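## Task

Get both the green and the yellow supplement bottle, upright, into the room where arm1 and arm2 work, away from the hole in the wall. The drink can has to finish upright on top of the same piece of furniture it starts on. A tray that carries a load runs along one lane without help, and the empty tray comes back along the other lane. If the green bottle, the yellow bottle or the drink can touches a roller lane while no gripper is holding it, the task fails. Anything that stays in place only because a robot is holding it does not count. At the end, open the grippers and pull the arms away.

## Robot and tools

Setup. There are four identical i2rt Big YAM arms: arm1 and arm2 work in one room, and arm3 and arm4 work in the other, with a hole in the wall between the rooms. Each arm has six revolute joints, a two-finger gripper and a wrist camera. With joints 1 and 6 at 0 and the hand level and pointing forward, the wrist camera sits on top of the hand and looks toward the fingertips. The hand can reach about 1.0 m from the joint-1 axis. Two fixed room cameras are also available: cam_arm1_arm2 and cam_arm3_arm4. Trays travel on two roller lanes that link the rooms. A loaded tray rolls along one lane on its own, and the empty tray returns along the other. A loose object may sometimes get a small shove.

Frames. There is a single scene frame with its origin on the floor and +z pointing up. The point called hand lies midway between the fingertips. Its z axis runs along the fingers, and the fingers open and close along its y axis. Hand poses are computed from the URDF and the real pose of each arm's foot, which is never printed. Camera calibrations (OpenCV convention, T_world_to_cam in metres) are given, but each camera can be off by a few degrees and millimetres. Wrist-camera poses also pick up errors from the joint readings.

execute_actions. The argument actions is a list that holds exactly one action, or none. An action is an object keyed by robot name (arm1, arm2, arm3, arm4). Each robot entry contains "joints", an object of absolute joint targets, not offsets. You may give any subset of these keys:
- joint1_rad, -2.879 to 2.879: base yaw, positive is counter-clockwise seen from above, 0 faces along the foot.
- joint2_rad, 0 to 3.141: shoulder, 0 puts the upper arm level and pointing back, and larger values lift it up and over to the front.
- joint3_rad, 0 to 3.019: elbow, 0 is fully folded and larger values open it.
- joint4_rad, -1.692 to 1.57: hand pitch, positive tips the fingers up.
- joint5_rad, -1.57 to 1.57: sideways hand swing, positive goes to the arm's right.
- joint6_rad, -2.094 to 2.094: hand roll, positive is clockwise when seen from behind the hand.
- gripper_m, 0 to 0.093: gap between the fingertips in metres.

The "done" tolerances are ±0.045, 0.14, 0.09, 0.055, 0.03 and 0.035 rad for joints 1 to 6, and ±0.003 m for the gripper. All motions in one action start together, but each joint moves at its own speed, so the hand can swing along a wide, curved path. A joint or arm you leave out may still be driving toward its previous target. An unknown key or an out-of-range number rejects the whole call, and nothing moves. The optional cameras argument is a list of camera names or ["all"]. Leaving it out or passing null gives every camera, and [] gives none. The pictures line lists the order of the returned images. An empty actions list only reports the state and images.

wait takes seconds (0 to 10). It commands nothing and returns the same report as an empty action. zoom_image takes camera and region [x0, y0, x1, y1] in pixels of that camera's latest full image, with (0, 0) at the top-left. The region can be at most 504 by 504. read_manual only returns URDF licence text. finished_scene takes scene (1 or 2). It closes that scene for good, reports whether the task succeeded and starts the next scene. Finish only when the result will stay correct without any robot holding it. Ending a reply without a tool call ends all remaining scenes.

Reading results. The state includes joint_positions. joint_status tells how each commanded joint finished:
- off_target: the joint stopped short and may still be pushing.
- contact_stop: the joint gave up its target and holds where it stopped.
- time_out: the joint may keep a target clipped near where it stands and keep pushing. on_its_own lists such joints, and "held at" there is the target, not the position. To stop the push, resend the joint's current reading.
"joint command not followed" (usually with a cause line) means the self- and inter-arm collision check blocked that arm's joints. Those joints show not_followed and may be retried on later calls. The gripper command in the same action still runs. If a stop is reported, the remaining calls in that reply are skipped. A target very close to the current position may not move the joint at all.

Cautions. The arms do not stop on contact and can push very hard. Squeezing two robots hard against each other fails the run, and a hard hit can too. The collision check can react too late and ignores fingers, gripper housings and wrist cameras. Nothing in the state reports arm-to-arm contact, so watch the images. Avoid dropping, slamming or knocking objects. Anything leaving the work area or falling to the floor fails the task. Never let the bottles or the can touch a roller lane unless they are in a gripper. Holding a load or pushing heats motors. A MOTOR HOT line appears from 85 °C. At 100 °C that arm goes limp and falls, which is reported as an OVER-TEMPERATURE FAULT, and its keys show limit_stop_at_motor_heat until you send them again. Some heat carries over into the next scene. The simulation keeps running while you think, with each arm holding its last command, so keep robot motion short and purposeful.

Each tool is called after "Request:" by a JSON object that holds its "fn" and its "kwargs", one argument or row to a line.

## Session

Request:
{"fn": "execute_actions", "kwargs": {
  "actions": [],
  "cameras": ["cam_arm1_arm2","cam_arm3_arm4"]
}}

Scene clock: 0.00 s.
Motor temperatures (°C, as the motors report them): arm1=[18 18 23 17 18 19] | arm2=[18 22 22 21 19 19] | arm3=[18 21 19 19 20 21] | arm4=[18 22 21 19 19 21]
arm1.joint_positions: joint1_rad=+0.475 joint2_rad=+0.611 joint3_rad=+1.674 joint4_rad=-1.542 joint5_rad=-0.003 joint6_rad=+0.284 gripper_m=+0.095
arm1.joint_status: not commanded
arm1.hand: x=-1.2299 y=-0.4563 z=+1.5392 quat_wxyz=(-0.206, +0.650, -0.556, -0.476) (m; scene frame)
arm2.joint_positions: joint1_rad=+0.423 joint2_rad=+0.575 joint3_rad=+1.348 joint4_rad=-1.233 joint5_rad=-0.004 joint6_rad=+0.130 gripper_m=+0.094
arm2.joint_status: not commanded
arm2.hand: x=-1.5431 y=+0.2375 z=+1.4971 quat_wxyz=(-0.504, +0.144, -0.838, -0.155) (m; scene frame)
arm3.joint_positions: joint1_rad=+0.718 joint2_rad=+0.430 joint3_rad=+1.471 joint4_rad=-1.588 joint5_rad=+0.299 joint6_rad=-0.272 gripper_m=+0.094
arm3.joint_status: not commanded
arm3.hand: x=+1.1365 y=-0.4910 z=+1.4788 quat_wxyz=(-0.369, +0.804, -0.317, -0.343) (m; scene frame)
arm4.joint_positions: joint1_rad=+0.541 joint2_rad=+0.410 joint3_rad=+1.615 joint4_rad=-1.560 joint5_rad=-0.170 joint6_rad=+0.771 gripper_m=+0.095
arm4.joint_status: not commanded
arm4.hand: x=+1.7174 y=+0.0762 z=+1.5679 quat_wxyz=(+0.401, +0.814, -0.054, -0.418) (m; scene frame)
pictures: cam_arm1_arm2, cam_arm3_arm4
Images, in order (width x height): cam_arm1_arm2 672x504, cam_arm3_arm4 672x504.

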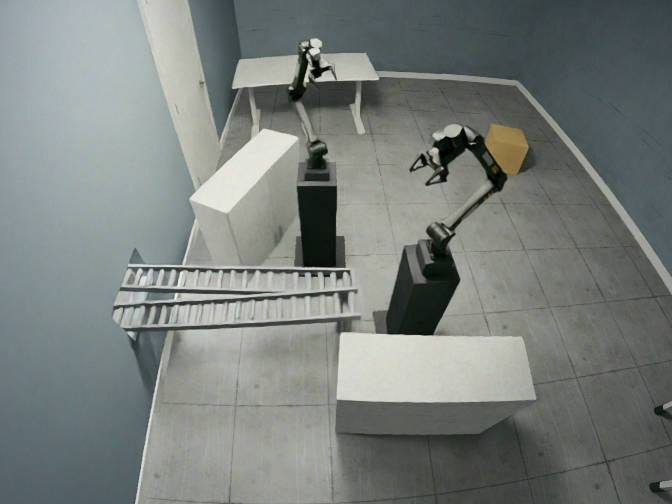

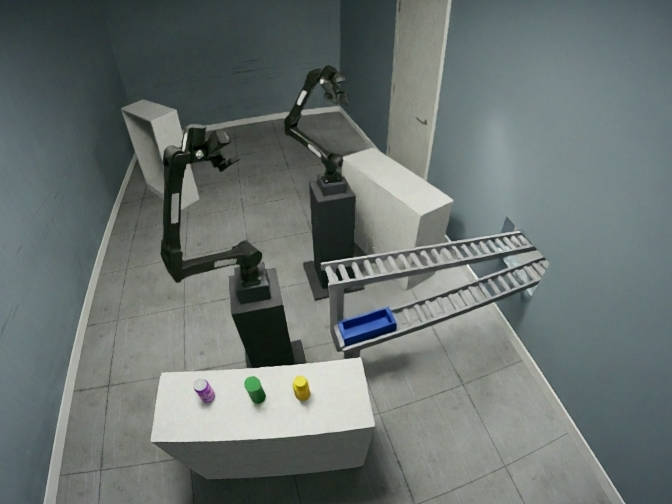

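Request:
{"fn": "execute_actions", "kwargs": {
  "actions": [
    {"arm4":{"joints":{"joint1_rad":-0.3,"joint2_rad":2.5,"joint3_rad":1.65,"joint4_rad":-0.7,"joint5_rad":0,"joint6_rad":-0.32,"gripper_m":0.06}},"arm3":{"joints":{"joint1_rad":0.3,"joint2_rad":1.5,"joint3_rad":1.4,"joint4_rad":-1.47,"joint5_rad":0,"joint6_rad":0,"gripper_m":0.06}}}
  ],
  "cameras": ["arm4_cam_wrist","cam_arm3_arm4"]
}}

Scene clock: 2.77 s.
Motor temperatures (°C, as the motors report them): arm1=[18 18 23 17 18 19] | arm2=[18 22 23 21 19 19] | arm3=[18 22 19 19 20 22] | arm4=[18 23 21 19 19 21]
arm1.joint_positions: joint1_rad=+0.475 joint2_rad=+0.611 joint3_rad=+1.674 joint4_rad=-1.542 joint5_rad=-0.003 joint6_rad=+0.284 gripper_m=+0.095
arm1.joint_status: not commanded
arm1.hand: x=-1.2299 y=-0.4563 z=+1.5392 quat_wxyz=(-0.206, +0.650, -0.556, -0.476) (m; scene frame)
arm2.joint_positions: joint1_rad=+0.423 joint2_rad=+0.575 joint3_rad=+1.348 joint4_rad=-1.233 joint5_rad=-0.004 joint6_rad=+0.130 gripper_m=+0.094
arm2.joint_status: not commanded
arm2.hand: x=-1.5431 y=+0.2375 z=+1.4971 quat_wxyz=(-0.504, +0.144, -0.838, -0.155) (m; scene frame)
arm3.joint_positions: joint1_rad=+0.304 joint2_rad=+1.507 joint3_rad=+1.383 joint4_rad=-1.482 joint5_rad=+0.004 joint6_rad=-0.015 gripper_m=+0.060
arm3.joint_status: all done
arm3.hand: x=+1.0345 y=-0.1844 z=+1.1444 quat_wxyz=(+0.009, +0.810, -0.586, +0.012) (m; scene frame)
arm4.joint_positions: joint1_rad=-0.309 joint2_rad=+2.512 joint3_rad=+1.640 joint4_rad=-0.706 joint5_rad=-0.001 joint6_rad=-0.308 gripper_m=+0.060
arm4.joint_status: all done
arm4.hand: x=+1.1731 y=+0.3277 z=+0.7166 quat_wxyz=(+0.005, +1.000, -0.012, -0.002) (m; scene frame)
pictures: arm4_cam_wrist, cam_arm3_arm4
camera_calibration (this result's frames):
arm4_cam_wrist: T_world_to_cam=[[0.0182481, 0.999778, -0.0105772, -0.342307], [0.807168, -0.00848783, 0.590261, -1.36456], [0.59004, -0.0193087, -0.807143, 0.0200376], [0, 0, 0, 1]] pos_world=[1.09585, 0.331035, 0.817997]
Images, in order (width x height): arm4_cam_wrist 504x504, cam_arm3_arm4 672x504.

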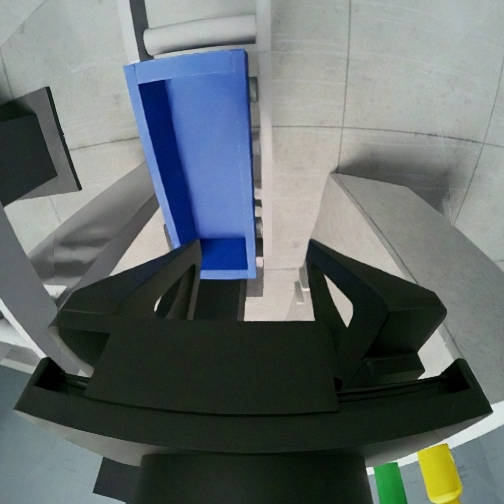

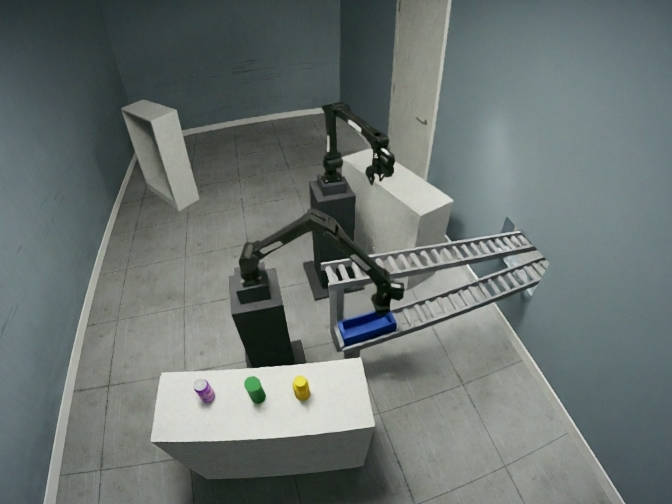

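Aligned.

Request:
{"fn": "execute_actions", "kwargs": {
  "actions": [
    {"arm4":{"joints":{"joint2_rad":2.85,"joint3_rad":1.83,"joint4_rad":-0.52}}}
  ],
  "cameras": []
}}

Request:
{"fn": "execute_actions", "kwargs": {
  "actions": [
    {"arm4":{"joints":{"gripper_m":0}}}
  ],
  "cameras": []
}}

Request:
{"fn": "execute_actions", "kwargs": {
  "actions": [
    {"arm4":{"joints":{"joint2_rad":2.1,"joint3_rad":1.55,"joint4_rad":-1.0}}}
  ],
  "cameras": []
}}

Request:
{"fn": "execute_actions", "kwargs": {
  "actions": [
    {"arm4":{"joints":{"joint1_rad":0.13,"joint6_rad":0.11}}}
  ],
  "cameras": []
}}

Request:
{"fn": "execute_actions", "kwargs": {
  "actions": [
    {"arm4":{"joints":{"joint2_rad":2.29,"joint4_rad":-0.81}}}
  ],
  "cameras": ["cam_arm3_arm4"]
}}

Scene clock: 4.80 s.
Motor temperatures (°C, as the motors report them): arm1=[18 18 23 17 18 19] | arm2=[18 22 23 21 19 19] | arm3=[18 22 20 19 20 22] | arm4=[18 23 22 19 19 21]
arm1.joint_positions: joint1_rad=+0.475 joint2_rad=+0.611 joint3_rad=+1.674 joint4_rad=-1.542 joint5_rad=-0.003 joint6_rad=+0.284 gripper_m=+0.095
arm1.joint_status: not commanded
arm1.hand: x=-1.2299 y=-0.4563 z=+1.5392 quat_wxyz=(-0.206, +0.650, -0.556, -0.476) (m; scene frame)
arm2.joint_positions: joint1_rad=+0.423 joint2_rad=+0.575 joint3_rad=+1.348 joint4_rad=-1.233 joint5_rad=-0.004 joint6_rad=+0.130 gripper_m=+0.094
arm2.joint_status: not commanded
arm2.hand: x=-1.5431 y=+0.2375 z=+1.4971 quat_wxyz=(-0.504, +0.144, -0.838, -0.155) (m; scene frame)
arm3.joint_positions: joint1_rad=+0.304 joint2_rad=+1.507 joint3_rad=+1.383 joint4_rad=-1.482 joint5_rad=+0.004 joint6_rad=-0.015 gripper_m=+0.060
arm3.joint_status: not commanded
arm3.hand: x=+1.0345 y=-0.1844 z=+1.1444 quat_wxyz=(+0.009, +0.810, -0.586, +0.012) (m; scene frame)
arm4.joint_positions: joint1_rad=-0.309 joint2_rad=+2.856 joint3_rad=+1.812 joint4_rad=-0.521 joint5_rad=-0.001 joint6_rad=-0.308 gripper_m=+0.060
arm4.joint_status: all done
arm4.hand: x=+1.1845 y=+0.3221 z=+0.5520 quat_wxyz=(+0.003, +1.000, -0.012, -0.008) (m; scene frame)
pictures: none
No camera images: the call's "cameras" was empty. Leave "cameras" out to get every camera's image.

Scene clock: 5.43 s.
Motor temperatures (°C, as the motors report them): arm1=[18 18 24 17 18 19] | arm2=[18 22 23 21 19 19] | arm3=[18 22 20 19 20 22] | arm4=[18 23 22 19 19 21]
arm1.joint_positions: joint1_rad=+0.475 joint2_rad=+0.611 joint3_rad=+1.674 joint4_rad=-1.542 joint5_rad=-0.003 joint6_rad=+0.284 gripper_m=+0.095
arm1.joint_status: not commanded
arm1.hand: x=-1.2299 y=-0.4563 z=+1.5392 quat_wxyz=(-0.206, +0.650, -0.556, -0.476) (m; scene frame)
arm2.joint_positions: joint1_rad=+0.423 joint2_rad=+0.575 joint3_rad=+1.348 joint4_rad=-1.233 joint5_rad=-0.004 joint6_rad=+0.130 gripper_m=+0.094
arm2.joint_status: not commanded
arm2.hand: x=-1.5431 y=+0.2375 z=+1.4971 quat_wxyz=(-0.504, +0.144, -0.838, -0.155) (m; scene frame)
arm3.joint_positions: joint1_rad=+0.304 joint2_rad=+1.507 joint3_rad=+1.383 joint4_rad=-1.482 joint5_rad=+0.004 joint6_rad=-0.015 gripper_m=+0.060
arm3.joint_status: not commanded
arm3.hand: x=+1.0345 y=-0.1844 z=+1.1444 quat_wxyz=(+0.009, +0.810, -0.586, +0.012) (m; scene frame)
arm4.joint_positions: joint1_rad=-0.308 joint2_rad=+2.856 joint3_rad=+1.812 joint4_rad=-0.521 joint5_rad=-0.001 joint6_rad=-0.310 gripper_m=+0.011
arm4.joint_status: gripper_m off_target (ended at +0.011, target +0.000)
arm4.hand: x=+1.1843 y=+0.3216 z=+0.5520 quat_wxyz=(+0.003, +1.000, -0.010, -0.008) (m; scene frame)
pictures: none
No camera images: the call's "cameras" was empty. Leave "cameras" out to get every camera's image.

Scene clock: 7.17 s.
Motor temperatures (°C, as the motors report them): arm1=[18 18 24 17 18 19] | arm2=[18 21 23 21 19 19] | arm3=[18 22 21 19 20 22] | arm4=[18 23 22 19 19 21]
arm1.joint_positions: joint1_rad=+0.475 joint2_rad=+0.611 joint3_rad=+1.674 joint4_rad=-1.542 joint5_rad=-0.003 joint6_rad=+0.284 gripper_m=+0.095
arm1.joint_status: not commanded
arm1.hand: x=-1.2299 y=-0.4563 z=+1.5392 quat_wxyz=(-0.206, +0.650, -0.556, -0.476) (m; scene frame)
arm2.joint_positions: joint1_rad=+0.423 joint2_rad=+0.575 joint3_rad=+1.348 joint4_rad=-1.233 joint5_rad=-0.004 joint6_rad=+0.130 gripper_m=+0.094
arm2.joint_status: not commanded
arm2.hand: x=-1.5431 y=+0.2375 z=+1.4971 quat_wxyz=(-0.504, +0.144, -0.838, -0.155) (m; scene frame)
arm3.joint_positions: joint1_rad=+0.304 joint2_rad=+1.507 joint3_rad=+1.383 joint4_rad=-1.482 joint5_rad=+0.004 joint6_rad=-0.015 gripper_m=+0.060
arm3.joint_status: not commanded
arm3.hand: x=+1.0345 y=-0.1844 z=+1.1444 quat_wxyz=(+0.009, +0.810, -0.586, +0.012) (m; scene frame)
arm4.joint_positions: joint1_rad=-0.307 joint2_rad=+2.110 joint3_rad=+1.535 joint4_rad=-0.994 joint5_rad=+0.003 joint6_rad=-0.317 gripper_m=+0.011
arm4.joint_status: all done
arm4.hand: x=+1.1906 y=+0.3234 z=+0.9231 quat_wxyz=(+0.002, +1.000, -0.006, -0.006) (m; scene frame)
pictures: none
No camera images: the call's "cameras" was empty. Leave "cameras" out to get every camera's image.

Scene clock: 8.67 s.
Motor temperatures (°C, as the motors report them): arm1=[18 18 24 17 18 19] | arm2=[18 21 24 21 19 19] | arm3=[18 22 21 19 20 22] | arm4=[18 23 22 19 19 21]
arm1.joint_positions: joint1_rad=+0.475 joint2_rad=+0.611 joint3_rad=+1.674 joint4_rad=-1.542 joint5_rad=-0.003 joint6_rad=+0.284 gripper_m=+0.095
arm1.joint_status: not commanded
arm1.hand: x=-1.2299 y=-0.4563 z=+1.5392 quat_wxyz=(-0.206, +0.650, -0.556, -0.476) (m; scene frame)
arm2.joint_positions: joint1_rad=+0.423 joint2_rad=+0.575 joint3_rad=+1.348 joint4_rad=-1.233 joint5_rad=-0.004 joint6_rad=+0.130 gripper_m=+0.094
arm2.joint_status: not commanded
arm2.hand: x=-1.5431 y=+0.2375 z=+1.4971 quat_wxyz=(-0.504, +0.144, -0.838, -0.155) (m; scene frame)
arm3.joint_positions: joint1_rad=+0.304 joint2_rad=+1.507 joint3_rad=+1.383 joint4_rad=-1.482 joint5_rad=+0.004 joint6_rad=-0.015 gripper_m=+0.060
arm3.joint_status: not commanded
arm3.hand: x=+1.0345 y=-0.1844 z=+1.1444 quat_wxyz=(+0.009, +0.810, -0.586, +0.012) (m; scene frame)
arm4.joint_positions: joint1_rad=+0.125 joint2_rad=+2.110 joint3_rad=+1.535 joint4_rad=-0.994 joint5_rad=+0.003 joint6_rad=+0.097 gripper_m=+0.011
arm4.joint_status: all done
arm4.hand: x=+1.1614 y=+0.0695 z=+0.9251 quat_wxyz=(+0.002, +1.000, +0.003, -0.006) (m; scene frame)
pictures: none
No camera images: the call's "cameras" was empty. Leave "cameras" out to get every camera's image.

Scene clock: 9.77 s.
Motor temperatures (°C, as the motors report them): arm1=[18 18 24 17 18 19] | arm2=[18 21 24 21 19 19] | arm3=[18 22 21 19 20 22] | arm4=[18 24 22 19 19 21]
arm1.joint_positions: joint1_rad=+0.475 joint2_rad=+0.611 joint3_rad=+1.674 joint4_rad=-1.542 joint5_rad=-0.003 joint6_rad=+0.284 gripper_m=+0.095
arm1.joint_status: not commanded
arm1.hand: x=-1.2299 y=-0.4563 z=+1.5392 quat_wxyz=(-0.206, +0.650, -0.556, -0.476) (m; scene frame)
arm2.joint_positions: joint1_rad=+0.423 joint2_rad=+0.575 joint3_rad=+1.348 joint4_rad=-1.233 joint5_rad=-0.004 joint6_rad=+0.130 gripper_m=+0.094
arm2.joint_status: not commanded
arm2.hand: x=-1.5431 y=+0.2375 z=+1.4971 quat_wxyz=(-0.504, +0.144, -0.838, -0.155) (m; scene frame)
arm3.joint_positions: joint1_rad=+0.304 joint2_rad=+1.507 joint3_rad=+1.383 joint4_rad=-1.482 joint5_rad=+0.004 joint6_rad=-0.015 gripper_m=+0.060
arm3.joint_status: not commanded
arm3.hand: x=+1.0345 y=-0.1844 z=+1.1444 quat_wxyz=(+0.009, +0.810, -0.586, +0.012) (m; scene frame)
arm4.joint_positions: joint1_rad=+0.126 joint2_rad=+2.305 joint3_rad=+1.538 joint4_rad=-0.818 joint5_rad=-0.003 joint6_rad=+0.101 gripper_m=+0.011
arm4.joint_status: all done
arm4.hand: x=+1.1580 y=+0.0672 z=+0.8135 quat_wxyz=(+0.004, +1.000, +0.002, +0.001) (m; scene frame)
pictures: cam_arm3_arm4
Images, in order (width x height): cam_arm3_arm4 672x504.

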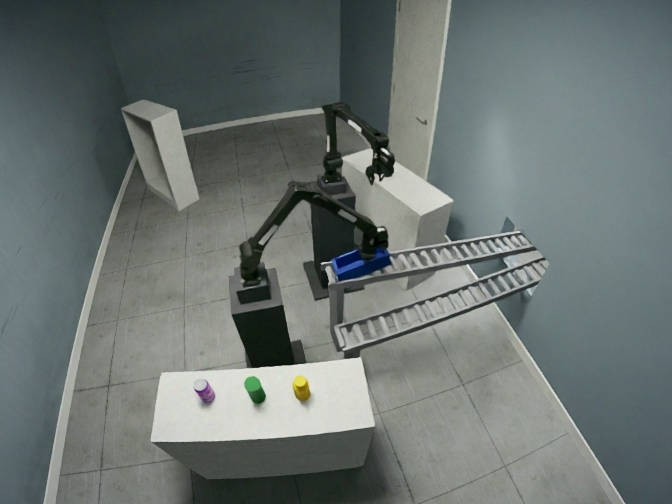

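Request:
{"fn": "execute_actions", "kwargs": {
  "actions": [
    {"arm4":{"joints":{"joint2_rad":2.34,"joint4_rad":-0.77}},"arm3":{"joints":{"joint1_rad":0.28,"joint2_rad":2.38,"joint3_rad":1.68,"joint4_rad":-0.87,"joint6_rad":0.28,"gripper_m":0.05}}}
  ],
  "cameras": ["cam_arm3_arm4"]
}}

Request:
{"fn": "execute_actions", "kwargs": {
  "actions": [
    {"arm4":{"joints":{"gripper_m":0.06}}}
  ],
  "cameras": []
}}

Request:
{"fn": "execute_actions", "kwargs": {
  "actions": [
    {"arm4":{"joints":{"joint2_rad":1.8,"joint3_rad":1.66,"joint4_rad":-1.43,"joint6_rad":0,"gripper_m":0.093}}}
  ],
  "cameras": ["cam_arm3_arm4","arm4_cam_wrist"]
}}

Request:
{"fn": "execute_actions", "kwargs": {
  "actions": [
    {"arm4":{"joints":{"joint1_rad":-1.4}}}
  ],
  "cameras": ["arm4_cam_wrist"]
}}

Scene clock: 12.00 s.
Motor temperatures (°C, as the motors report them): arm1=[18 18 24 17 18 19] | arm2=[18 21 24 21 19 19] | arm3=[18 22 21 19 20 22] | arm4=[18 24 22 19 19 21]
arm1.joint_positions: joint1_rad=+0.475 joint2_rad=+0.611 joint3_rad=+1.674 joint4_rad=-1.542 joint5_rad=-0.003 joint6_rad=+0.284 gripper_m=+0.095
arm1.joint_status: not commanded
arm1.hand: x=-1.2299 y=-0.4563 z=+1.5392 quat_wxyz=(-0.206, +0.650, -0.556, -0.476) (m; scene frame)
arm2.joint_positions: joint1_rad=+0.423 joint2_rad=+0.575 joint3_rad=+1.348 joint4_rad=-1.233 joint5_rad=-0.004 joint6_rad=+0.130 gripper_m=+0.094
arm2.joint_status: not commanded
arm2.hand: x=-1.5431 y=+0.2375 z=+1.4971 quat_wxyz=(-0.504, +0.144, -0.838, -0.155) (m; scene frame)
arm3.joint_positions: joint1_rad=+0.291 joint2_rad=+2.406 joint3_rad=+1.659 joint4_rad=-0.886 joint5_rad=-0.003 joint6_rad=+0.265 gripper_m=+0.050
arm3.joint_status: all done
arm3.hand: x=+0.9863 y=-0.0120 z=+0.7547 quat_wxyz=(+0.017, +0.716, -0.698, +0.023) (m; scene frame)
arm4.joint_positions: joint1_rad=+0.130 joint2_rad=+2.344 joint3_rad=+1.535 joint4_rad=-0.785 joint5_rad=-0.004 joint6_rad=+0.099 gripper_m=+0.011
arm4.joint_status: all done
arm4.hand: x=+1.1627 y=+0.0651 z=+0.7897 quat_wxyz=(+0.004, +1.000, +0.004, +0.006) (m; scene frame)
pictures: cam_arm3_arm4
Images, in order (width x height): cam_arm3_arm4 672x504.

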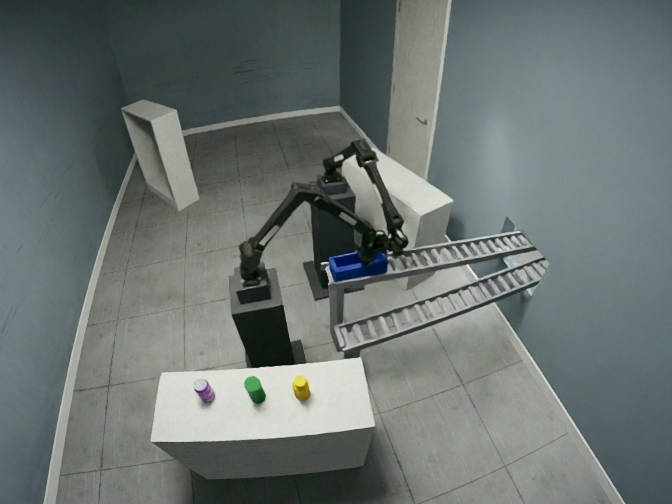

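Scene clock: 12.63 s.
Motor temperatures (°C, as the motors report them): arm1=[18 18 24 17 18 19] | arm2=[18 21 24 21 19 19] | arm3=[18 23 22 19 20 22] | arm4=[18 24 22 19 19 21]
arm1.joint_positions: joint1_rad=+0.475 joint2_rad=+0.611 joint3_rad=+1.674 joint4_rad=-1.542 joint5_rad=-0.003 joint6_rad=+0.284 gripper_m=+0.095
arm1.joint_status: not commanded
arm1.hand: x=-1.2299 y=-0.4563 z=+1.5392 quat_wxyz=(-0.206, +0.650, -0.556, -0.476) (m; scene frame)
arm2.joint_positions: joint1_rad=+0.423 joint2_rad=+0.575 joint3_rad=+1.348 joint4_rad=-1.233 joint5_rad=-0.004 joint6_rad=+0.130 gripper_m=+0.094
arm2.joint_status: not commanded
arm2.hand: x=-1.5431 y=+0.2375 z=+1.4971 quat_wxyz=(-0.504, +0.144, -0.838, -0.155) (m; scene frame)
arm3.joint_positions: joint1_rad=+0.291 joint2_rad=+2.406 joint3_rad=+1.659 joint4_rad=-0.886 joint5_rad=-0.003 joint6_rad=+0.265 gripper_m=+0.050
arm3.joint_status: not commanded
arm3.hand: x=+0.9863 y=-0.0120 z=+0.7547 quat_wxyz=(+0.017, +0.716, -0.698, +0.023) (m; scene frame)
arm4.joint_positions: joint1_rad=+0.130 joint2_rad=+2.344 joint3_rad=+1.535 joint4_rad=-0.779 joint5_rad=-0.003 joint6_rad=+0.099 gripper_m=+0.060
arm4.joint_status: all done
arm4.hand: x=+1.1613 y=+0.0650 z=+0.7897 quat_wxyz=(+0.004, +1.000, +0.004, +0.003) (m; scene frame)
pictures: none
No camera images: the call's "cameras" was empty. Leave "cameras" out to get every camera's image.

Scene clock: 14.20 s.
Motor temperatures (°C, as the motors report them): arm1=[18 18 24 17 18 19] | arm2=[18 21 24 21 19 19] | arm3=[18 23 22 19 20 22] | arm4=[18 24 23 19 19 21]
arm1.joint_positions: joint1_rad=+0.475 joint2_rad=+0.611 joint3_rad=+1.674 joint4_rad=-1.542 joint5_rad=-0.003 joint6_rad=+0.284 gripper_m=+0.095
arm1.joint_status: not commanded
arm1.hand: x=-1.2299 y=-0.4563 z=+1.5392 quat_wxyz=(-0.206, +0.650, -0.556, -0.476) (m; scene frame)
arm2.joint_positions: joint1_rad=+0.423 joint2_rad=+0.575 joint3_rad=+1.348 joint4_rad=-1.233 joint5_rad=-0.004 joint6_rad=+0.130 gripper_m=+0.094
arm2.joint_status: not commanded
arm2.hand: x=-1.5431 y=+0.2375 z=+1.4971 quat_wxyz=(-0.504, +0.144, -0.838, -0.155) (m; scene frame)
arm3.joint_positions: joint1_rad=+0.291 joint2_rad=+2.406 joint3_rad=+1.659 joint4_rad=-0.886 joint5_rad=-0.003 joint6_rad=+0.265 gripper_m=+0.050
arm3.joint_status: not commanded
arm3.hand: x=+0.9863 y=-0.0120 z=+0.7547 quat_wxyz=(+0.017, +0.716, -0.698, +0.023) (m; scene frame)
arm4.joint_positions: joint1_rad=+0.130 joint2_rad=+1.801 joint3_rad=+1.652 joint4_rad=-1.423 joint5_rad=-0.003 joint6_rad=+0.013 gripper_m=+0.093
arm4.joint_status: all done
arm4.hand: x=+1.2074 y=+0.0719 z=+1.1386 quat_wxyz=(+0.004, +0.999, +0.048, -0.005) (m; scene frame)
pictures: arm4_cam_wrist, cam_arm3_arm4
camera_calibration (this result's frames):
arm4_cam_wrist: T_world_to_cam=[[-0.100229, 0.99492, -0.00938044, 0.059291], [0.806217, 0.0867369, 0.585227, -1.64345], [0.583068, 0.0510943, -0.810815, 0.343018], [0, 0, 0, 1]] pos_world=[1.13092, 0.0660315, 1.24047]
Images, in order (width x height): arm4_cam_wrist 504x504, cam_arm3_arm4 672x504.

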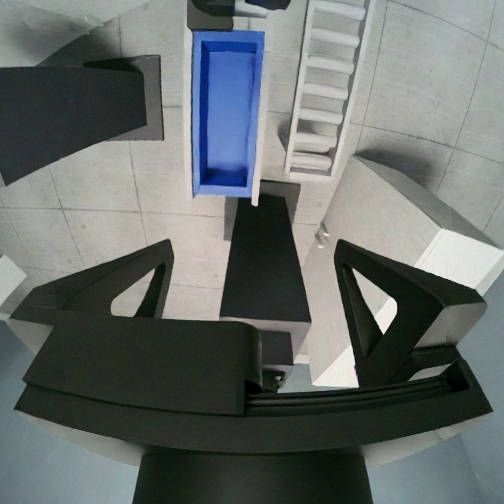

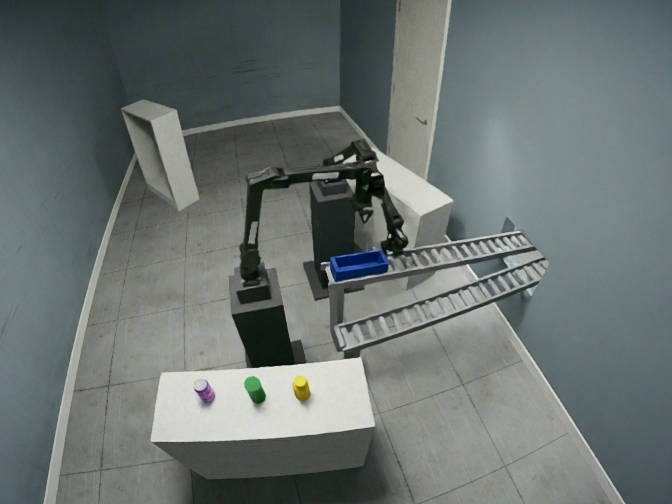

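Scene clock: 16.03 s.
Motor temperatures (°C, as the motors report them): arm1=[18 18 25 17 18 19] | arm2=[18 21 25 21 19 19] | arm3=[18 23 22 19 20 22] | arm4=[18 24 23 19 19 21]
arm1.joint_positions: joint1_rad=+0.475 joint2_rad=+0.611 joint3_rad=+1.674 joint4_rad=-1.542 joint5_rad=-0.003 joint6_rad=+0.284 gripper_m=+0.095
arm1.joint_status: not commanded
arm1.hand: x=-1.2299 y=-0.4563 z=+1.5392 quat_wxyz=(-0.206, +0.650, -0.556, -0.476) (m; scene frame)
arm2.joint_positions: joint1_rad=+0.423 joint2_rad=+0.575 joint3_rad=+1.348 joint4_rad=-1.233 joint5_rad=-0.004 joint6_rad=+0.130 gripper_m=+0.094
arm2.joint_status: not commanded
arm2.hand: x=-1.5431 y=+0.2375 z=+1.4971 quat_wxyz=(-0.504, +0.144, -0.838, -0.155) (m; scene frame)
arm3.joint_positions: joint1_rad=+0.291 joint2_rad=+2.406 joint3_rad=+1.659 joint4_rad=-0.886 joint5_rad=-0.003 joint6_rad=+0.265 gripper_m=+0.050
arm3.joint_status: not commanded
arm3.hand: x=+0.9863 y=-0.0120 z=+0.7547 quat_wxyz=(+0.017, +0.716, -0.698, +0.023) (m; scene frame)
arm4.joint_positions: joint1_rad=-1.406 joint2_rad=+1.801 joint3_rad=+1.652 joint4_rad=-1.423 joint5_rad=+0.001 joint6_rad=+0.010 gripper_m=+0.093
arm4.joint_status: all done
arm4.hand: x=+1.6783 y=+0.6776 z=+1.1295 quat_wxyz=(+0.006, +0.752, -0.659, -0.001) (m; scene frame)
pictures: arm4_cam_wrist
camera_calibration (this result's frames):
arm4_cam_wrist: T_world_to_cam=[[0.990487, 0.137124, -0.011495, -1.74313], [0.116681, -0.792656, 0.5984, -0.332144], [0.0729434, -0.594049, -0.801115, 1.31247], [0, 0, 0, 1]] pos_world=[1.66957, 0.755421, 1.23016]
Images, in order (width x height): arm4_cam_wrist 504x504.

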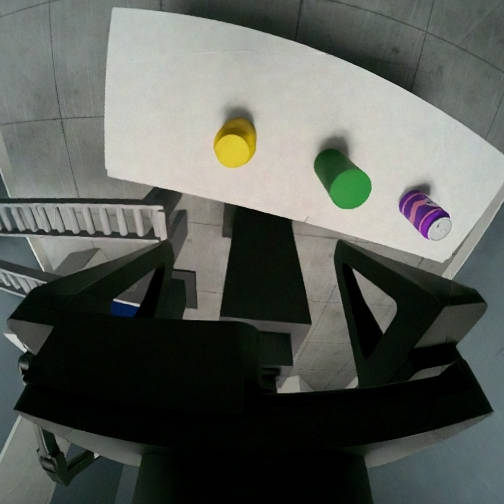

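Request:
{"fn": "execute_actions", "kwargs": {
  "actions": [
    {"arm4":{"joints":{"joint1_rad":-1.35,"joint2_rad":2.1,"joint3_rad":1.35,"joint4_rad":-0.82}}}
  ],
  "cameras": []
}}

Request:
{"fn": "execute_actions", "kwargs": {
  "actions": [
    {"arm4":{"joints":{"gripper_m":0.03}}}
  ],
  "cameras": []
}}

Request:
{"fn": "execute_actions", "kwargs": {
  "actions": [
    {"arm4":{"joints":{"joint2_rad":1.85,"joint3_rad":1.75,"joint4_rad":-1.47}}}
  ],
  "cameras": []
}}

Request:
{"fn": "execute_actions", "kwargs": {
  "actions": [
    {"arm4":{"joints":{"joint1_rad":0.196,"joint2_rad":2.1,"joint3_rad":1.9,"joint4_rad":-1.37}}}
  ],
  "cameras": []
}}

Request:
{"fn": "execute_actions", "kwargs": {
  "actions": [
    {"arm4":{"joints":{"joint2_rad":2.33,"joint3_rad":1.87,"joint4_rad":-1.09}}}
  ],
  "cameras": ["arm4_cam_wrist","cam_arm3_arm4"]
}}

Scene clock: 18.37 s.
Motor temperatures (°C, as the motors report them): arm1=[18 18 25 17 18 19] | arm2=[18 21 25 21 19 19] | arm3=[18 24 22 19 20 22] | arm4=[18 24 23 19 19 21]
arm1.joint_positions: joint1_rad=+0.475 joint2_rad=+0.611 joint3_rad=+1.674 joint4_rad=-1.542 joint5_rad=-0.003 joint6_rad=+0.284 gripper_m=+0.095
arm1.joint_status: not commanded
arm1.hand: x=-1.2299 y=-0.4563 z=+1.5392 quat_wxyz=(-0.206, +0.650, -0.556, -0.476) (m; scene frame)
arm2.joint_positions: joint1_rad=+0.423 joint2_rad=+0.575 joint3_rad=+1.348 joint4_rad=-1.233 joint5_rad=-0.004 joint6_rad=+0.130 gripper_m=+0.094
arm2.joint_status: not commanded
arm2.hand: x=-1.5431 y=+0.2375 z=+1.4971 quat_wxyz=(-0.504, +0.144, -0.838, -0.155) (m; scene frame)
arm3.joint_positions: joint1_rad=+0.291 joint2_rad=+2.406 joint3_rad=+1.659 joint4_rad=-0.886 joint5_rad=-0.003 joint6_rad=+0.265 gripper_m=+0.050
arm3.joint_status: not commanded
arm3.hand: x=+0.9863 y=-0.0120 z=+0.7547 quat_wxyz=(+0.017, +0.716, -0.698, +0.023) (m; scene frame)
arm4.joint_positions: joint1_rad=-1.350 joint2_rad=+2.093 joint3_rad=+1.331 joint4_rad=-0.827 joint5_rad=-0.001 joint6_rad=+0.010 gripper_m=+0.093
arm4.joint_status: all done
arm4.hand: x=+1.6466 y=+0.6599 z=+0.8638 quat_wxyz=(+0.013, +0.771, -0.637, +0.005) (m; scene frame)
pictures: none
No camera images: the call's "cameras" was empty. Leave "cameras" out to get every camera's image.

Scene clock: 19.00 s.
Motor temperatures (°C, as the motors report them): arm1=[18 18 25 17 18 19] | arm2=[18 21 25 21 19 19] | arm3=[18 24 22 19 20 22] | arm4=[18 24 23 19 19 21]
arm1.joint_positions: joint1_rad=+0.475 joint2_rad=+0.611 joint3_rad=+1.674 joint4_rad=-1.542 joint5_rad=-0.003 joint6_rad=+0.284 gripper_m=+0.095
arm1.joint_status: not commanded
arm1.hand: x=-1.2299 y=-0.4563 z=+1.5392 quat_wxyz=(-0.206, +0.650, -0.556, -0.476) (m; scene frame)
arm2.joint_positions: joint1_rad=+0.423 joint2_rad=+0.575 joint3_rad=+1.348 joint4_rad=-1.233 joint5_rad=-0.004 joint6_rad=+0.130 gripper_m=+0.094
arm2.joint_status: not commanded
arm2.hand: x=-1.5431 y=+0.2375 z=+1.4971 quat_wxyz=(-0.504, +0.144, -0.838, -0.155) (m; scene frame)
arm3.joint_positions: joint1_rad=+0.291 joint2_rad=+2.406 joint3_rad=+1.659 joint4_rad=-0.886 joint5_rad=-0.003 joint6_rad=+0.265 gripper_m=+0.050
arm3.joint_status: not commanded
arm3.hand: x=+0.9863 y=-0.0120 z=+0.7547 quat_wxyz=(+0.017, +0.716, -0.698, +0.023) (m; scene frame)
arm4.joint_positions: joint1_rad=-1.350 joint2_rad=+2.092 joint3_rad=+1.331 joint4_rad=-0.827 joint5_rad=-0.002 joint6_rad=+0.009 gripper_m=+0.030
arm4.joint_status: all done
arm4.hand: x=+1.6464 y=+0.6601 z=+0.8644 quat_wxyz=(+0.013, +0.771, -0.637, +0.004) (m; scene frame)
pictures: none
No camera images: the call's "cameras" was empty. Leave "cameras" out to get every camera's image.

Scene clock: 20.57 s.
Motor temperatures (°C, as the motors report them): arm1=[18 18 25 17 18 19] | arm2=[18 21 25 21 19 19] | arm3=[18 24 22 19 20 22] | arm4=[18 24 23 19 19 21]
arm1.joint_positions: joint1_rad=+0.475 joint2_rad=+0.611 joint3_rad=+1.674 joint4_rad=-1.542 joint5_rad=-0.003 joint6_rad=+0.284 gripper_m=+0.095
arm1.joint_status: not commanded
arm1.hand: x=-1.2299 y=-0.4563 z=+1.5392 quat_wxyz=(-0.206, +0.650, -0.556, -0.476) (m; scene frame)
arm2.joint_positions: joint1_rad=+0.423 joint2_rad=+0.575 joint3_rad=+1.348 joint4_rad=-1.233 joint5_rad=-0.004 joint6_rad=+0.130 gripper_m=+0.094
arm2.joint_status: not commanded
arm2.hand: x=-1.5431 y=+0.2375 z=+1.4971 quat_wxyz=(-0.504, +0.144, -0.838, -0.155) (m; scene frame)
arm3.joint_positions: joint1_rad=+0.291 joint2_rad=+2.406 joint3_rad=+1.659 joint4_rad=-0.886 joint5_rad=-0.003 joint6_rad=+0.265 gripper_m=+0.050
arm3.joint_status: not commanded
arm3.hand: x=+0.9863 y=-0.0120 z=+0.7547 quat_wxyz=(+0.017, +0.716, -0.698, +0.023) (m; scene frame)
arm4.joint_positions: joint1_rad=-1.350 joint2_rad=+1.852 joint3_rad=+1.746 joint4_rad=-1.463 joint5_rad=-0.002 joint6_rad=+0.009 gripper_m=+0.030
arm4.joint_status: all done
arm4.hand: x=+1.6432 y=+0.6926 z=+1.1379 quat_wxyz=(+0.006, +0.771, -0.637, -0.004) (m; scene frame)
pictures: none
No camera images: the call's "cameras" was empty. Leave "cameras" out to get every camera's image.

Scene clock: 22.37 s.
Motor temperatures (°C, as the motors report them): arm1=[18 18 25 17 18 19] | arm2=[18 21 25 21 19 19] | arm3=[18 25 22 19 20 22] | arm4=[18 24 24 19 19 21]
arm1.joint_positions: joint1_rad=+0.475 joint2_rad=+0.611 joint3_rad=+1.674 joint4_rad=-1.542 joint5_rad=-0.003 joint6_rad=+0.284 gripper_m=+0.095
arm1.joint_status: not commanded
arm1.hand: x=-1.2299 y=-0.4563 z=+1.5392 quat_wxyz=(-0.206, +0.650, -0.556, -0.476) (m; scene frame)
arm2.joint_positions: joint1_rad=+0.423 joint2_rad=+0.575 joint3_rad=+1.348 joint4_rad=-1.233 joint5_rad=-0.004 joint6_rad=+0.130 gripper_m=+0.094
arm2.joint_status: not commanded
arm2.hand: x=-1.5431 y=+0.2375 z=+1.4971 quat_wxyz=(-0.504, +0.144, -0.838, -0.155) (m; scene frame)
arm3.joint_positions: joint1_rad=+0.291 joint2_rad=+2.406 joint3_rad=+1.659 joint4_rad=-0.886 joint5_rad=-0.003 joint6_rad=+0.265 gripper_m=+0.050
arm3.joint_status: not commanded
arm3.hand: x=+0.9863 y=-0.0120 z=+0.7547 quat_wxyz=(+0.017, +0.716, -0.698, +0.023) (m; scene frame)
arm4.joint_positions: joint1_rad=+0.204 joint2_rad=+2.114 joint3_rad=+1.873 joint4_rad=-1.365 joint5_rad=-0.003 joint6_rad=+0.009 gripper_m=+0.030
arm4.joint_status: all done
arm4.hand: x=+1.1274 y=+0.0153 z=+1.0413 quat_wxyz=(+0.002, +0.996, +0.086, +0.012) (m; scene frame)
pictures: none
No camera images: the call's "cameras" was empty. Leave "cameras" out to get every camera's image.

Scene clock: 24.57 s.
Motor temperatures (°C, as the motors report them): arm1=[18 18 25 17 18 19] | arm2=[18 21 25 21 19 19] | arm3=[18 25 22 19 20 22] | arm4=[18 24 24 19 19 21]
arm1.joint_positions: joint1_rad=+0.475 joint2_rad=+0.611 joint3_rad=+1.674 joint4_rad=-1.542 joint5_rad=-0.003 joint6_rad=+0.284 gripper_m=+0.095
arm1.joint_status: not commanded
arm1.hand: x=-1.2299 y=-0.4563 z=+1.5392 quat_wxyz=(-0.206, +0.650, -0.556, -0.476) (m; scene frame)
arm2.joint_positions: joint1_rad=+0.423 joint2_rad=+0.575 joint3_rad=+1.348 joint4_rad=-1.233 joint5_rad=-0.004 joint6_rad=+0.130 gripper_m=+0.094
arm2.joint_status: not commanded
arm2.hand: x=-1.5431 y=+0.2375 z=+1.4971 quat_wxyz=(-0.504, +0.144, -0.838, -0.155) (m; scene frame)
arm3.joint_positions: joint1_rad=+0.291 joint2_rad=+2.406 joint3_rad=+1.659 joint4_rad=-0.886 joint5_rad=-0.003 joint6_rad=+0.265 gripper_m=+0.050
arm3.joint_status: not commanded
arm3.hand: x=+0.9863 y=-0.0120 z=+0.7547 quat_wxyz=(+0.017, +0.716, -0.698, +0.023) (m; scene frame)
arm4.joint_positions: joint1_rad=+0.204 joint2_rad=+2.166 joint3_rad=+1.857 joint4_rad=-1.250 joint5_rad=-0.003 joint6_rad=+0.009 gripper_m=+0.030
arm4.joint_status: joint2_rad time_out (moved +0.052 of +0.216); joint4_rad time_out (moved +0.115 of +0.275); the others done
arm4.on_its_own: joint2_rad is held at +2.158, not at your +2.330, since a time_out; joint4_rad is held at -1.254, not at your -1.090, since a time_out
arm4.hand: x=+1.1081 y=+0.0116 z=+1.0031 quat_wxyz=(+0.005, +0.996, +0.086, -0.012) (m; scene frame)
pictures: arm4_cam_wrist, cam_arm3_arm4
joint command not followed: on one or more control steps a check withheld the commanded joint targets of the arm4 arm, and it was not sent them on those steps.
cause: the commanded joint targets would bring a part of the robot too close to another arm (this arm's wrist (the part past joint 4) and the other arm's forearm (the part past joint 3)); next, command targets that bring no part of the robot closer to that arm.
camera_calibration (this result's frames):
arm4_cam_wrist: T_world_to_cam=[[-0.176942, 0.984188, -0.00814953, 0.191919], [0.805068, 0.149493, 0.574036, -1.46714], [0.566177, 0.0950102, -0.81879, 0.320342], [0, 0, 0, 1]] pos_world=[1.03374, 0.0000058191, 1.10605]
Images, in order (width x height): arm4_cam_wrist 504x504, cam_arm3_arm4 672x504.

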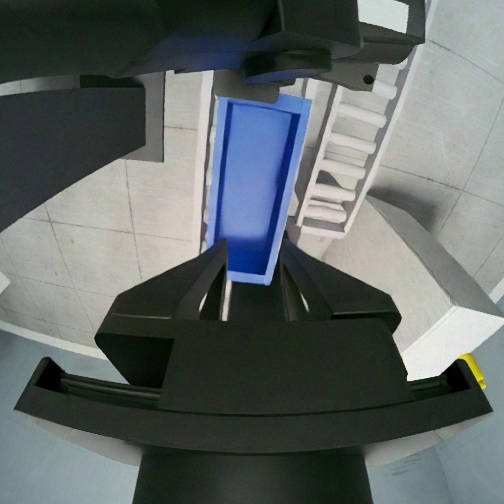

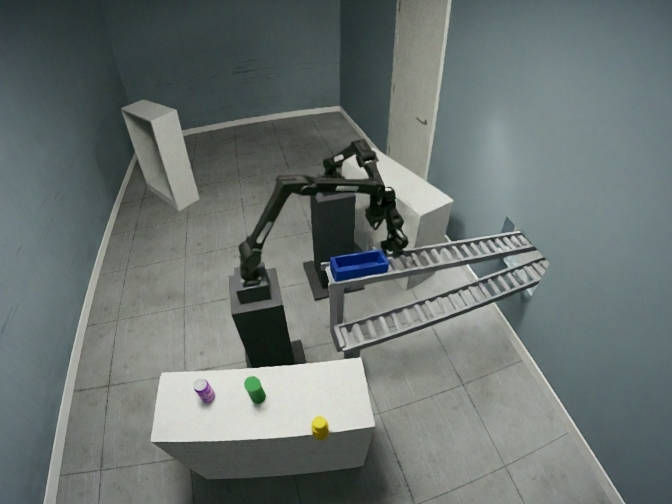

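Request:
{"fn": "execute_actions", "kwargs": {
  "actions": [
    {"arm4":{"joints":{"joint1_rad":-1.71,"joint2_rad":1.75,"joint3_rad":1.55,"joint4_rad":-1.37,"gripper_m":0.093}}}
  ],
  "cameras": ["arm4_cam_wrist"]
}}

Request:
{"fn": "execute_actions", "kwargs": {
  "actions": [
    {"arm4":{"joints":{"joint2_rad":2.07,"joint3_rad":1.24,"joint4_rad":-0.73}}}
  ],
  "cameras": []
}}

Request:
{"fn": "execute_actions", "kwargs": {
  "actions": [
    {"arm4":{"joints":{"gripper_m":0.03}}}
  ],
  "cameras": []
}}

Request:
{"fn": "execute_actions", "kwargs": {
  "actions": [
    {"arm4":{"joints":{"joint2_rad":1.85,"joint3_rad":1.7,"joint4_rad":-1.42}}}
  ],
  "cameras": []
}}

Request:
{"fn": "execute_actions", "kwargs": {
  "actions": [
    {"arm4":{"joints":{"joint1_rad":0.21}}}
  ],
  "cameras": []
}}

Request:
{"fn": "execute_actions", "kwargs": {
  "actions": [
    {"arm4":{"joints":{"joint2_rad":2.19,"joint3_rad":1.6,"joint4_rad":-0.96}}}
  ],
  "cameras": ["arm4_cam_wrist"]
}}

Scene clock: 27.53 s.
Motor temperatures (°C, as the motors report them): arm1=[18 18 25 17 18 19] | arm2=[18 21 25 21 19 19] | arm3=[18 25 22 19 20 22] | arm4=[18 24 24 19 19 21]
arm1.joint_positions: joint1_rad=+0.475 joint2_rad=+0.611 joint3_rad=+1.674 joint4_rad=-1.542 joint5_rad=-0.003 joint6_rad=+0.284 gripper_m=+0.095
arm1.joint_status: not commanded
arm1.hand: x=-1.2299 y=-0.4563 z=+1.5392 quat_wxyz=(-0.206, +0.650, -0.556, -0.476) (m; scene frame)
arm2.joint_positions: joint1_rad=+0.423 joint2_rad=+0.575 joint3_rad=+1.348 joint4_rad=-1.233 joint5_rad=-0.004 joint6_rad=+0.130 gripper_m=+0.094
arm2.joint_status: not commanded
arm2.hand: x=-1.5431 y=+0.2375 z=+1.4971 quat_wxyz=(-0.504, +0.144, -0.838, -0.155) (m; scene frame)
arm3.joint_positions: joint1_rad=+0.291 joint2_rad=+2.406 joint3_rad=+1.659 joint4_rad=-0.886 joint5_rad=-0.003 joint6_rad=+0.265 gripper_m=+0.050
arm3.joint_status: not commanded
arm3.hand: x=+0.9863 y=-0.0120 z=+0.7547 quat_wxyz=(+0.017, +0.716, -0.698, +0.023) (m; scene frame)
arm4.joint_positions: joint1_rad=-1.716 joint2_rad=+1.752 joint3_rad=+1.555 joint4_rad=-1.362 joint5_rad=+0.000 joint6_rad=+0.009 gripper_m=+0.093
arm4.joint_status: all done
arm4.hand: x=+1.8455 y=+0.6578 z=+1.1168 quat_wxyz=(+0.002, +0.642, -0.767, -0.005) (m; scene frame)
pictures: arm4_cam_wrist
camera_calibration (this result's frames):
arm4_cam_wrist: T_world_to_cam=[[0.985289, -0.170591, -0.010259, -1.69562], [-0.131646, -0.795891, 0.590955, 0.108997], [-0.108977, -0.58091, -0.80664, 1.61164], [0, 0, 0, 1]] pos_world=[1.86065, 0.733709, 1.2182]
Images, in order (width x height): arm4_cam_wrist 504x504.

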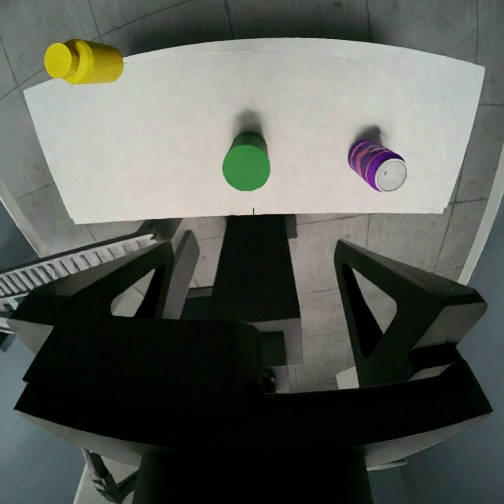

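Scene clock: 28.83 s.
Motor temperatures (°C, as the motors report them): arm1=[18 18 25 17 18 19] | arm2=[18 21 26 21 19 19] | arm3=[18 25 22 19 20 22] | arm4=[18 24 24 19 19 21]
arm1.joint_positions: joint1_rad=+0.475 joint2_rad=+0.611 joint3_rad=+1.674 joint4_rad=-1.542 joint5_rad=-0.003 joint6_rad=+0.284 gripper_m=+0.095
arm1.joint_status: not commanded
arm1.hand: x=-1.2299 y=-0.4563 z=+1.5392 quat_wxyz=(-0.206, +0.650, -0.556, -0.476) (m; scene frame)
arm2.joint_positions: joint1_rad=+0.423 joint2_rad=+0.575 joint3_rad=+1.348 joint4_rad=-1.233 joint5_rad=-0.004 joint6_rad=+0.130 gripper_m=+0.094
arm2.joint_status: not commanded
arm2.hand: x=-1.5431 y=+0.2375 z=+1.4971 quat_wxyz=(-0.504, +0.144, -0.838, -0.155) (m; scene frame)
arm3.joint_positions: joint1_rad=+0.291 joint2_rad=+2.406 joint3_rad=+1.659 joint4_rad=-0.886 joint5_rad=-0.003 joint6_rad=+0.265 gripper_m=+0.050
arm3.joint_status: not commanded
arm3.hand: x=+0.9863 y=-0.0120 z=+0.7547 quat_wxyz=(+0.017, +0.716, -0.698, +0.023) (m; scene frame)
arm4.joint_positions: joint1_rad=-1.717 joint2_rad=+2.064 joint3_rad=+1.231 joint4_rad=-0.738 joint5_rad=-0.003 joint6_rad=+0.009 gripper_m=+0.093
arm4.joint_status: all done
arm4.hand: x=+1.8398 y=+0.6397 z=+0.8503 quat_wxyz=(+0.007, +0.642, -0.767, -0.002) (m; scene frame)
pictures: none
No camera images: the call's "cameras" was empty. Leave "cameras" out to get every camera's image.

Scene clock: 29.47 s.
Motor temperatures (°C, as the motors report them): arm1=[18 18 25 17 18 19] | arm2=[18 21 26 21 19 19] | arm3=[18 26 22 19 20 22] | arm4=[18 24 24 19 19 21]
arm1.joint_positions: joint1_rad=+0.475 joint2_rad=+0.611 joint3_rad=+1.674 joint4_rad=-1.542 joint5_rad=-0.003 joint6_rad=+0.284 gripper_m=+0.095
arm1.joint_status: not commanded
arm1.hand: x=-1.2299 y=-0.4563 z=+1.5392 quat_wxyz=(-0.206, +0.650, -0.556, -0.476) (m; scene frame)
arm2.joint_positions: joint1_rad=+0.423 joint2_rad=+0.575 joint3_rad=+1.348 joint4_rad=-1.233 joint5_rad=-0.004 joint6_rad=+0.130 gripper_m=+0.094
arm2.joint_status: not commanded
arm2.hand: x=-1.5431 y=+0.2375 z=+1.4971 quat_wxyz=(-0.504, +0.144, -0.838, -0.155) (m; scene frame)
arm3.joint_positions: joint1_rad=+0.291 joint2_rad=+2.406 joint3_rad=+1.659 joint4_rad=-0.886 joint5_rad=-0.003 joint6_rad=+0.265 gripper_m=+0.050
arm3.joint_status: not commanded
arm3.hand: x=+0.9863 y=-0.0120 z=+0.7547 quat_wxyz=(+0.017, +0.716, -0.698, +0.023) (m; scene frame)
arm4.joint_positions: joint1_rad=-1.717 joint2_rad=+2.064 joint3_rad=+1.231 joint4_rad=-0.738 joint5_rad=-0.001 joint6_rad=+0.009 gripper_m=+0.065
arm4.joint_status: gripper_m off_target (ended at +0.065, target +0.030)
arm4.hand: x=+1.8400 y=+0.6399 z=+0.8503 quat_wxyz=(+0.007, +0.642, -0.767, -0.001) (m; scene frame)
pictures: none
No camera images: the call's "cameras" was empty. Leave "cameras" out to get every camera's image.

Scene clock: 30.97 s.
Motor temperatures (°C, as the motors report them): arm1=[18 18 25 17 18 19] | arm2=[18 21 26 21 19 19] | arm3=[18 26 22 19 20 22] | arm4=[18 24 24 19 19 21]
arm1.joint_positions: joint1_rad=+0.475 joint2_rad=+0.611 joint3_rad=+1.674 joint4_rad=-1.542 joint5_rad=-0.003 joint6_rad=+0.284 gripper_m=+0.095
arm1.joint_status: not commanded
arm1.hand: x=-1.2299 y=-0.4563 z=+1.5392 quat_wxyz=(-0.206, +0.650, -0.556, -0.476) (m; scene frame)
arm2.joint_positions: joint1_rad=+0.423 joint2_rad=+0.575 joint3_rad=+1.348 joint4_rad=-1.233 joint5_rad=-0.004 joint6_rad=+0.130 gripper_m=+0.094
arm2.joint_status: not commanded
arm2.hand: x=-1.5431 y=+0.2375 z=+1.4971 quat_wxyz=(-0.504, +0.144, -0.838, -0.155) (m; scene frame)
arm3.joint_positions: joint1_rad=+0.291 joint2_rad=+2.406 joint3_rad=+1.659 joint4_rad=-0.886 joint5_rad=-0.003 joint6_rad=+0.265 gripper_m=+0.050
arm3.joint_status: not commanded
arm3.hand: x=+0.9863 y=-0.0120 z=+0.7547 quat_wxyz=(+0.017, +0.716, -0.698, +0.023) (m; scene frame)
arm4.joint_positions: joint1_rad=-1.717 joint2_rad=+1.861 joint3_rad=+1.681 joint4_rad=-1.412 joint5_rad=-0.001 joint6_rad=+0.009 gripper_m=+0.065
arm4.joint_status: all done
arm4.hand: x=+1.8508 y=+0.6886 z=+1.1061 quat_wxyz=(+0.015, +0.642, -0.767, +0.006) (m; scene frame)
pictures: none
No camera images: the call's "cameras" was empty. Leave "cameras" out to get every camera's image.

Scene clock: 33.00 s.
Motor temperatures (°C, as the motors report them): arm1=[18 18 25 17 18 19] | arm2=[18 21 26 21 19 19] | arm3=[18 26 23 19 20 22] | arm4=[18 24 24 19 19 21]
arm1.joint_positions: joint1_rad=+0.475 joint2_rad=+0.611 joint3_rad=+1.674 joint4_rad=-1.542 joint5_rad=-0.003 joint6_rad=+0.284 gripper_m=+0.095
arm1.joint_status: not commanded
arm1.hand: x=-1.2299 y=-0.4563 z=+1.5392 quat_wxyz=(-0.206, +0.650, -0.556, -0.476) (m; scene frame)
arm2.joint_positions: joint1_rad=+0.423 joint2_rad=+0.575 joint3_rad=+1.348 joint4_rad=-1.233 joint5_rad=-0.004 joint6_rad=+0.130 gripper_m=+0.094
arm2.joint_status: not commanded
arm2.hand: x=-1.5431 y=+0.2375 z=+1.4971 quat_wxyz=(-0.504, +0.144, -0.838, -0.155) (m; scene frame)
arm3.joint_positions: joint1_rad=+0.291 joint2_rad=+2.406 joint3_rad=+1.659 joint4_rad=-0.886 joint5_rad=-0.003 joint6_rad=+0.265 gripper_m=+0.050
arm3.joint_status: not commanded
arm3.hand: x=+0.9863 y=-0.0120 z=+0.7547 quat_wxyz=(+0.017, +0.716, -0.698, +0.023) (m; scene frame)
arm4.joint_positions: joint1_rad=+0.220 joint2_rad=+1.862 joint3_rad=+1.681 joint4_rad=-1.412 joint5_rad=-0.003 joint6_rad=+0.009 gripper_m=+0.065
arm4.joint_status: all done
arm4.hand: x=+1.2012 y=+0.0200 z=+1.1171 quat_wxyz=(+0.003, +0.996, +0.094, +0.006) (m; scene frame)
pictures: none
No camera images: the call's "cameras" was empty. Leave "cameras" out to get every camera's image.

Scene clock: 34.40 s.
Motor temperatures (°C, as the motors report them): arm1=[18 18 26 17 18 19] | arm2=[18 21 26 21 19 19] | arm3=[18 26 23 19 20 22] | arm4=[18 25 24 19 19 21]
arm1.joint_positions: joint1_rad=+0.475 joint2_rad=+0.611 joint3_rad=+1.674 joint4_rad=-1.542 joint5_rad=-0.003 joint6_rad=+0.284 gripper_m=+0.095
arm1.joint_status: not commanded
arm1.hand: x=-1.2299 y=-0.4563 z=+1.5392 quat_wxyz=(-0.206, +0.650, -0.556, -0.476) (m; scene frame)
arm2.joint_positions: joint1_rad=+0.423 joint2_rad=+0.575 joint3_rad=+1.348 joint4_rad=-1.233 joint5_rad=-0.004 joint6_rad=+0.130 gripper_m=+0.094
arm2.joint_status: not commanded
arm2.hand: x=-1.5431 y=+0.2375 z=+1.4971 quat_wxyz=(-0.504, +0.144, -0.838, -0.155) (m; scene frame)
arm3.joint_positions: joint1_rad=+0.291 joint2_rad=+2.406 joint3_rad=+1.659 joint4_rad=-0.886 joint5_rad=-0.003 joint6_rad=+0.265 gripper_m=+0.050
arm3.joint_status: not commanded
arm3.hand: x=+0.9863 y=-0.0120 z=+0.7547 quat_wxyz=(+0.017, +0.716, -0.698, +0.023) (m; scene frame)
arm4.joint_positions: joint1_rad=+0.220 joint2_rad=+2.206 joint3_rad=+1.572 joint4_rad=-0.966 joint5_rad=-0.003 joint6_rad=+0.009 gripper_m=+0.065
arm4.joint_status: all done
arm4.hand: x=+1.1633 y=+0.0114 z=+0.8812 quat_wxyz=(+0.002, +0.995, +0.094, +0.009) (m; scene frame)
pictures: arm4_cam_wrist
camera_calibration (this result's frames):
arm4_cam_wrist: T_world_to_cam=[[-0.19291, 0.981185, -0.00780625, 0.219208], [0.778227, 0.157843, 0.607823, -1.44021], [0.597619, 0.11118, -0.794034, 0.130781], [0, 0, 0, 1]] pos_world=[1.08494, -0.00229669, 0.980951]
Images, in order (width x height): arm4_cam_wrist 504x504.

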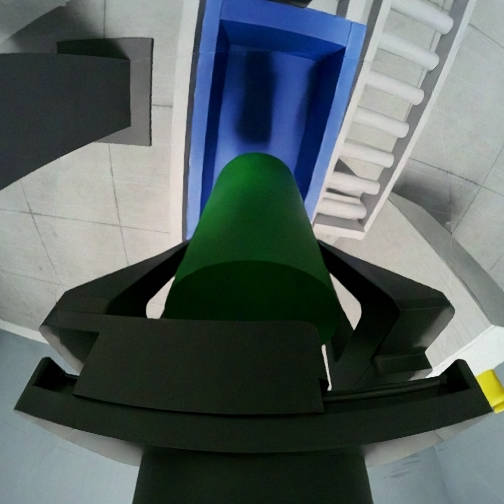

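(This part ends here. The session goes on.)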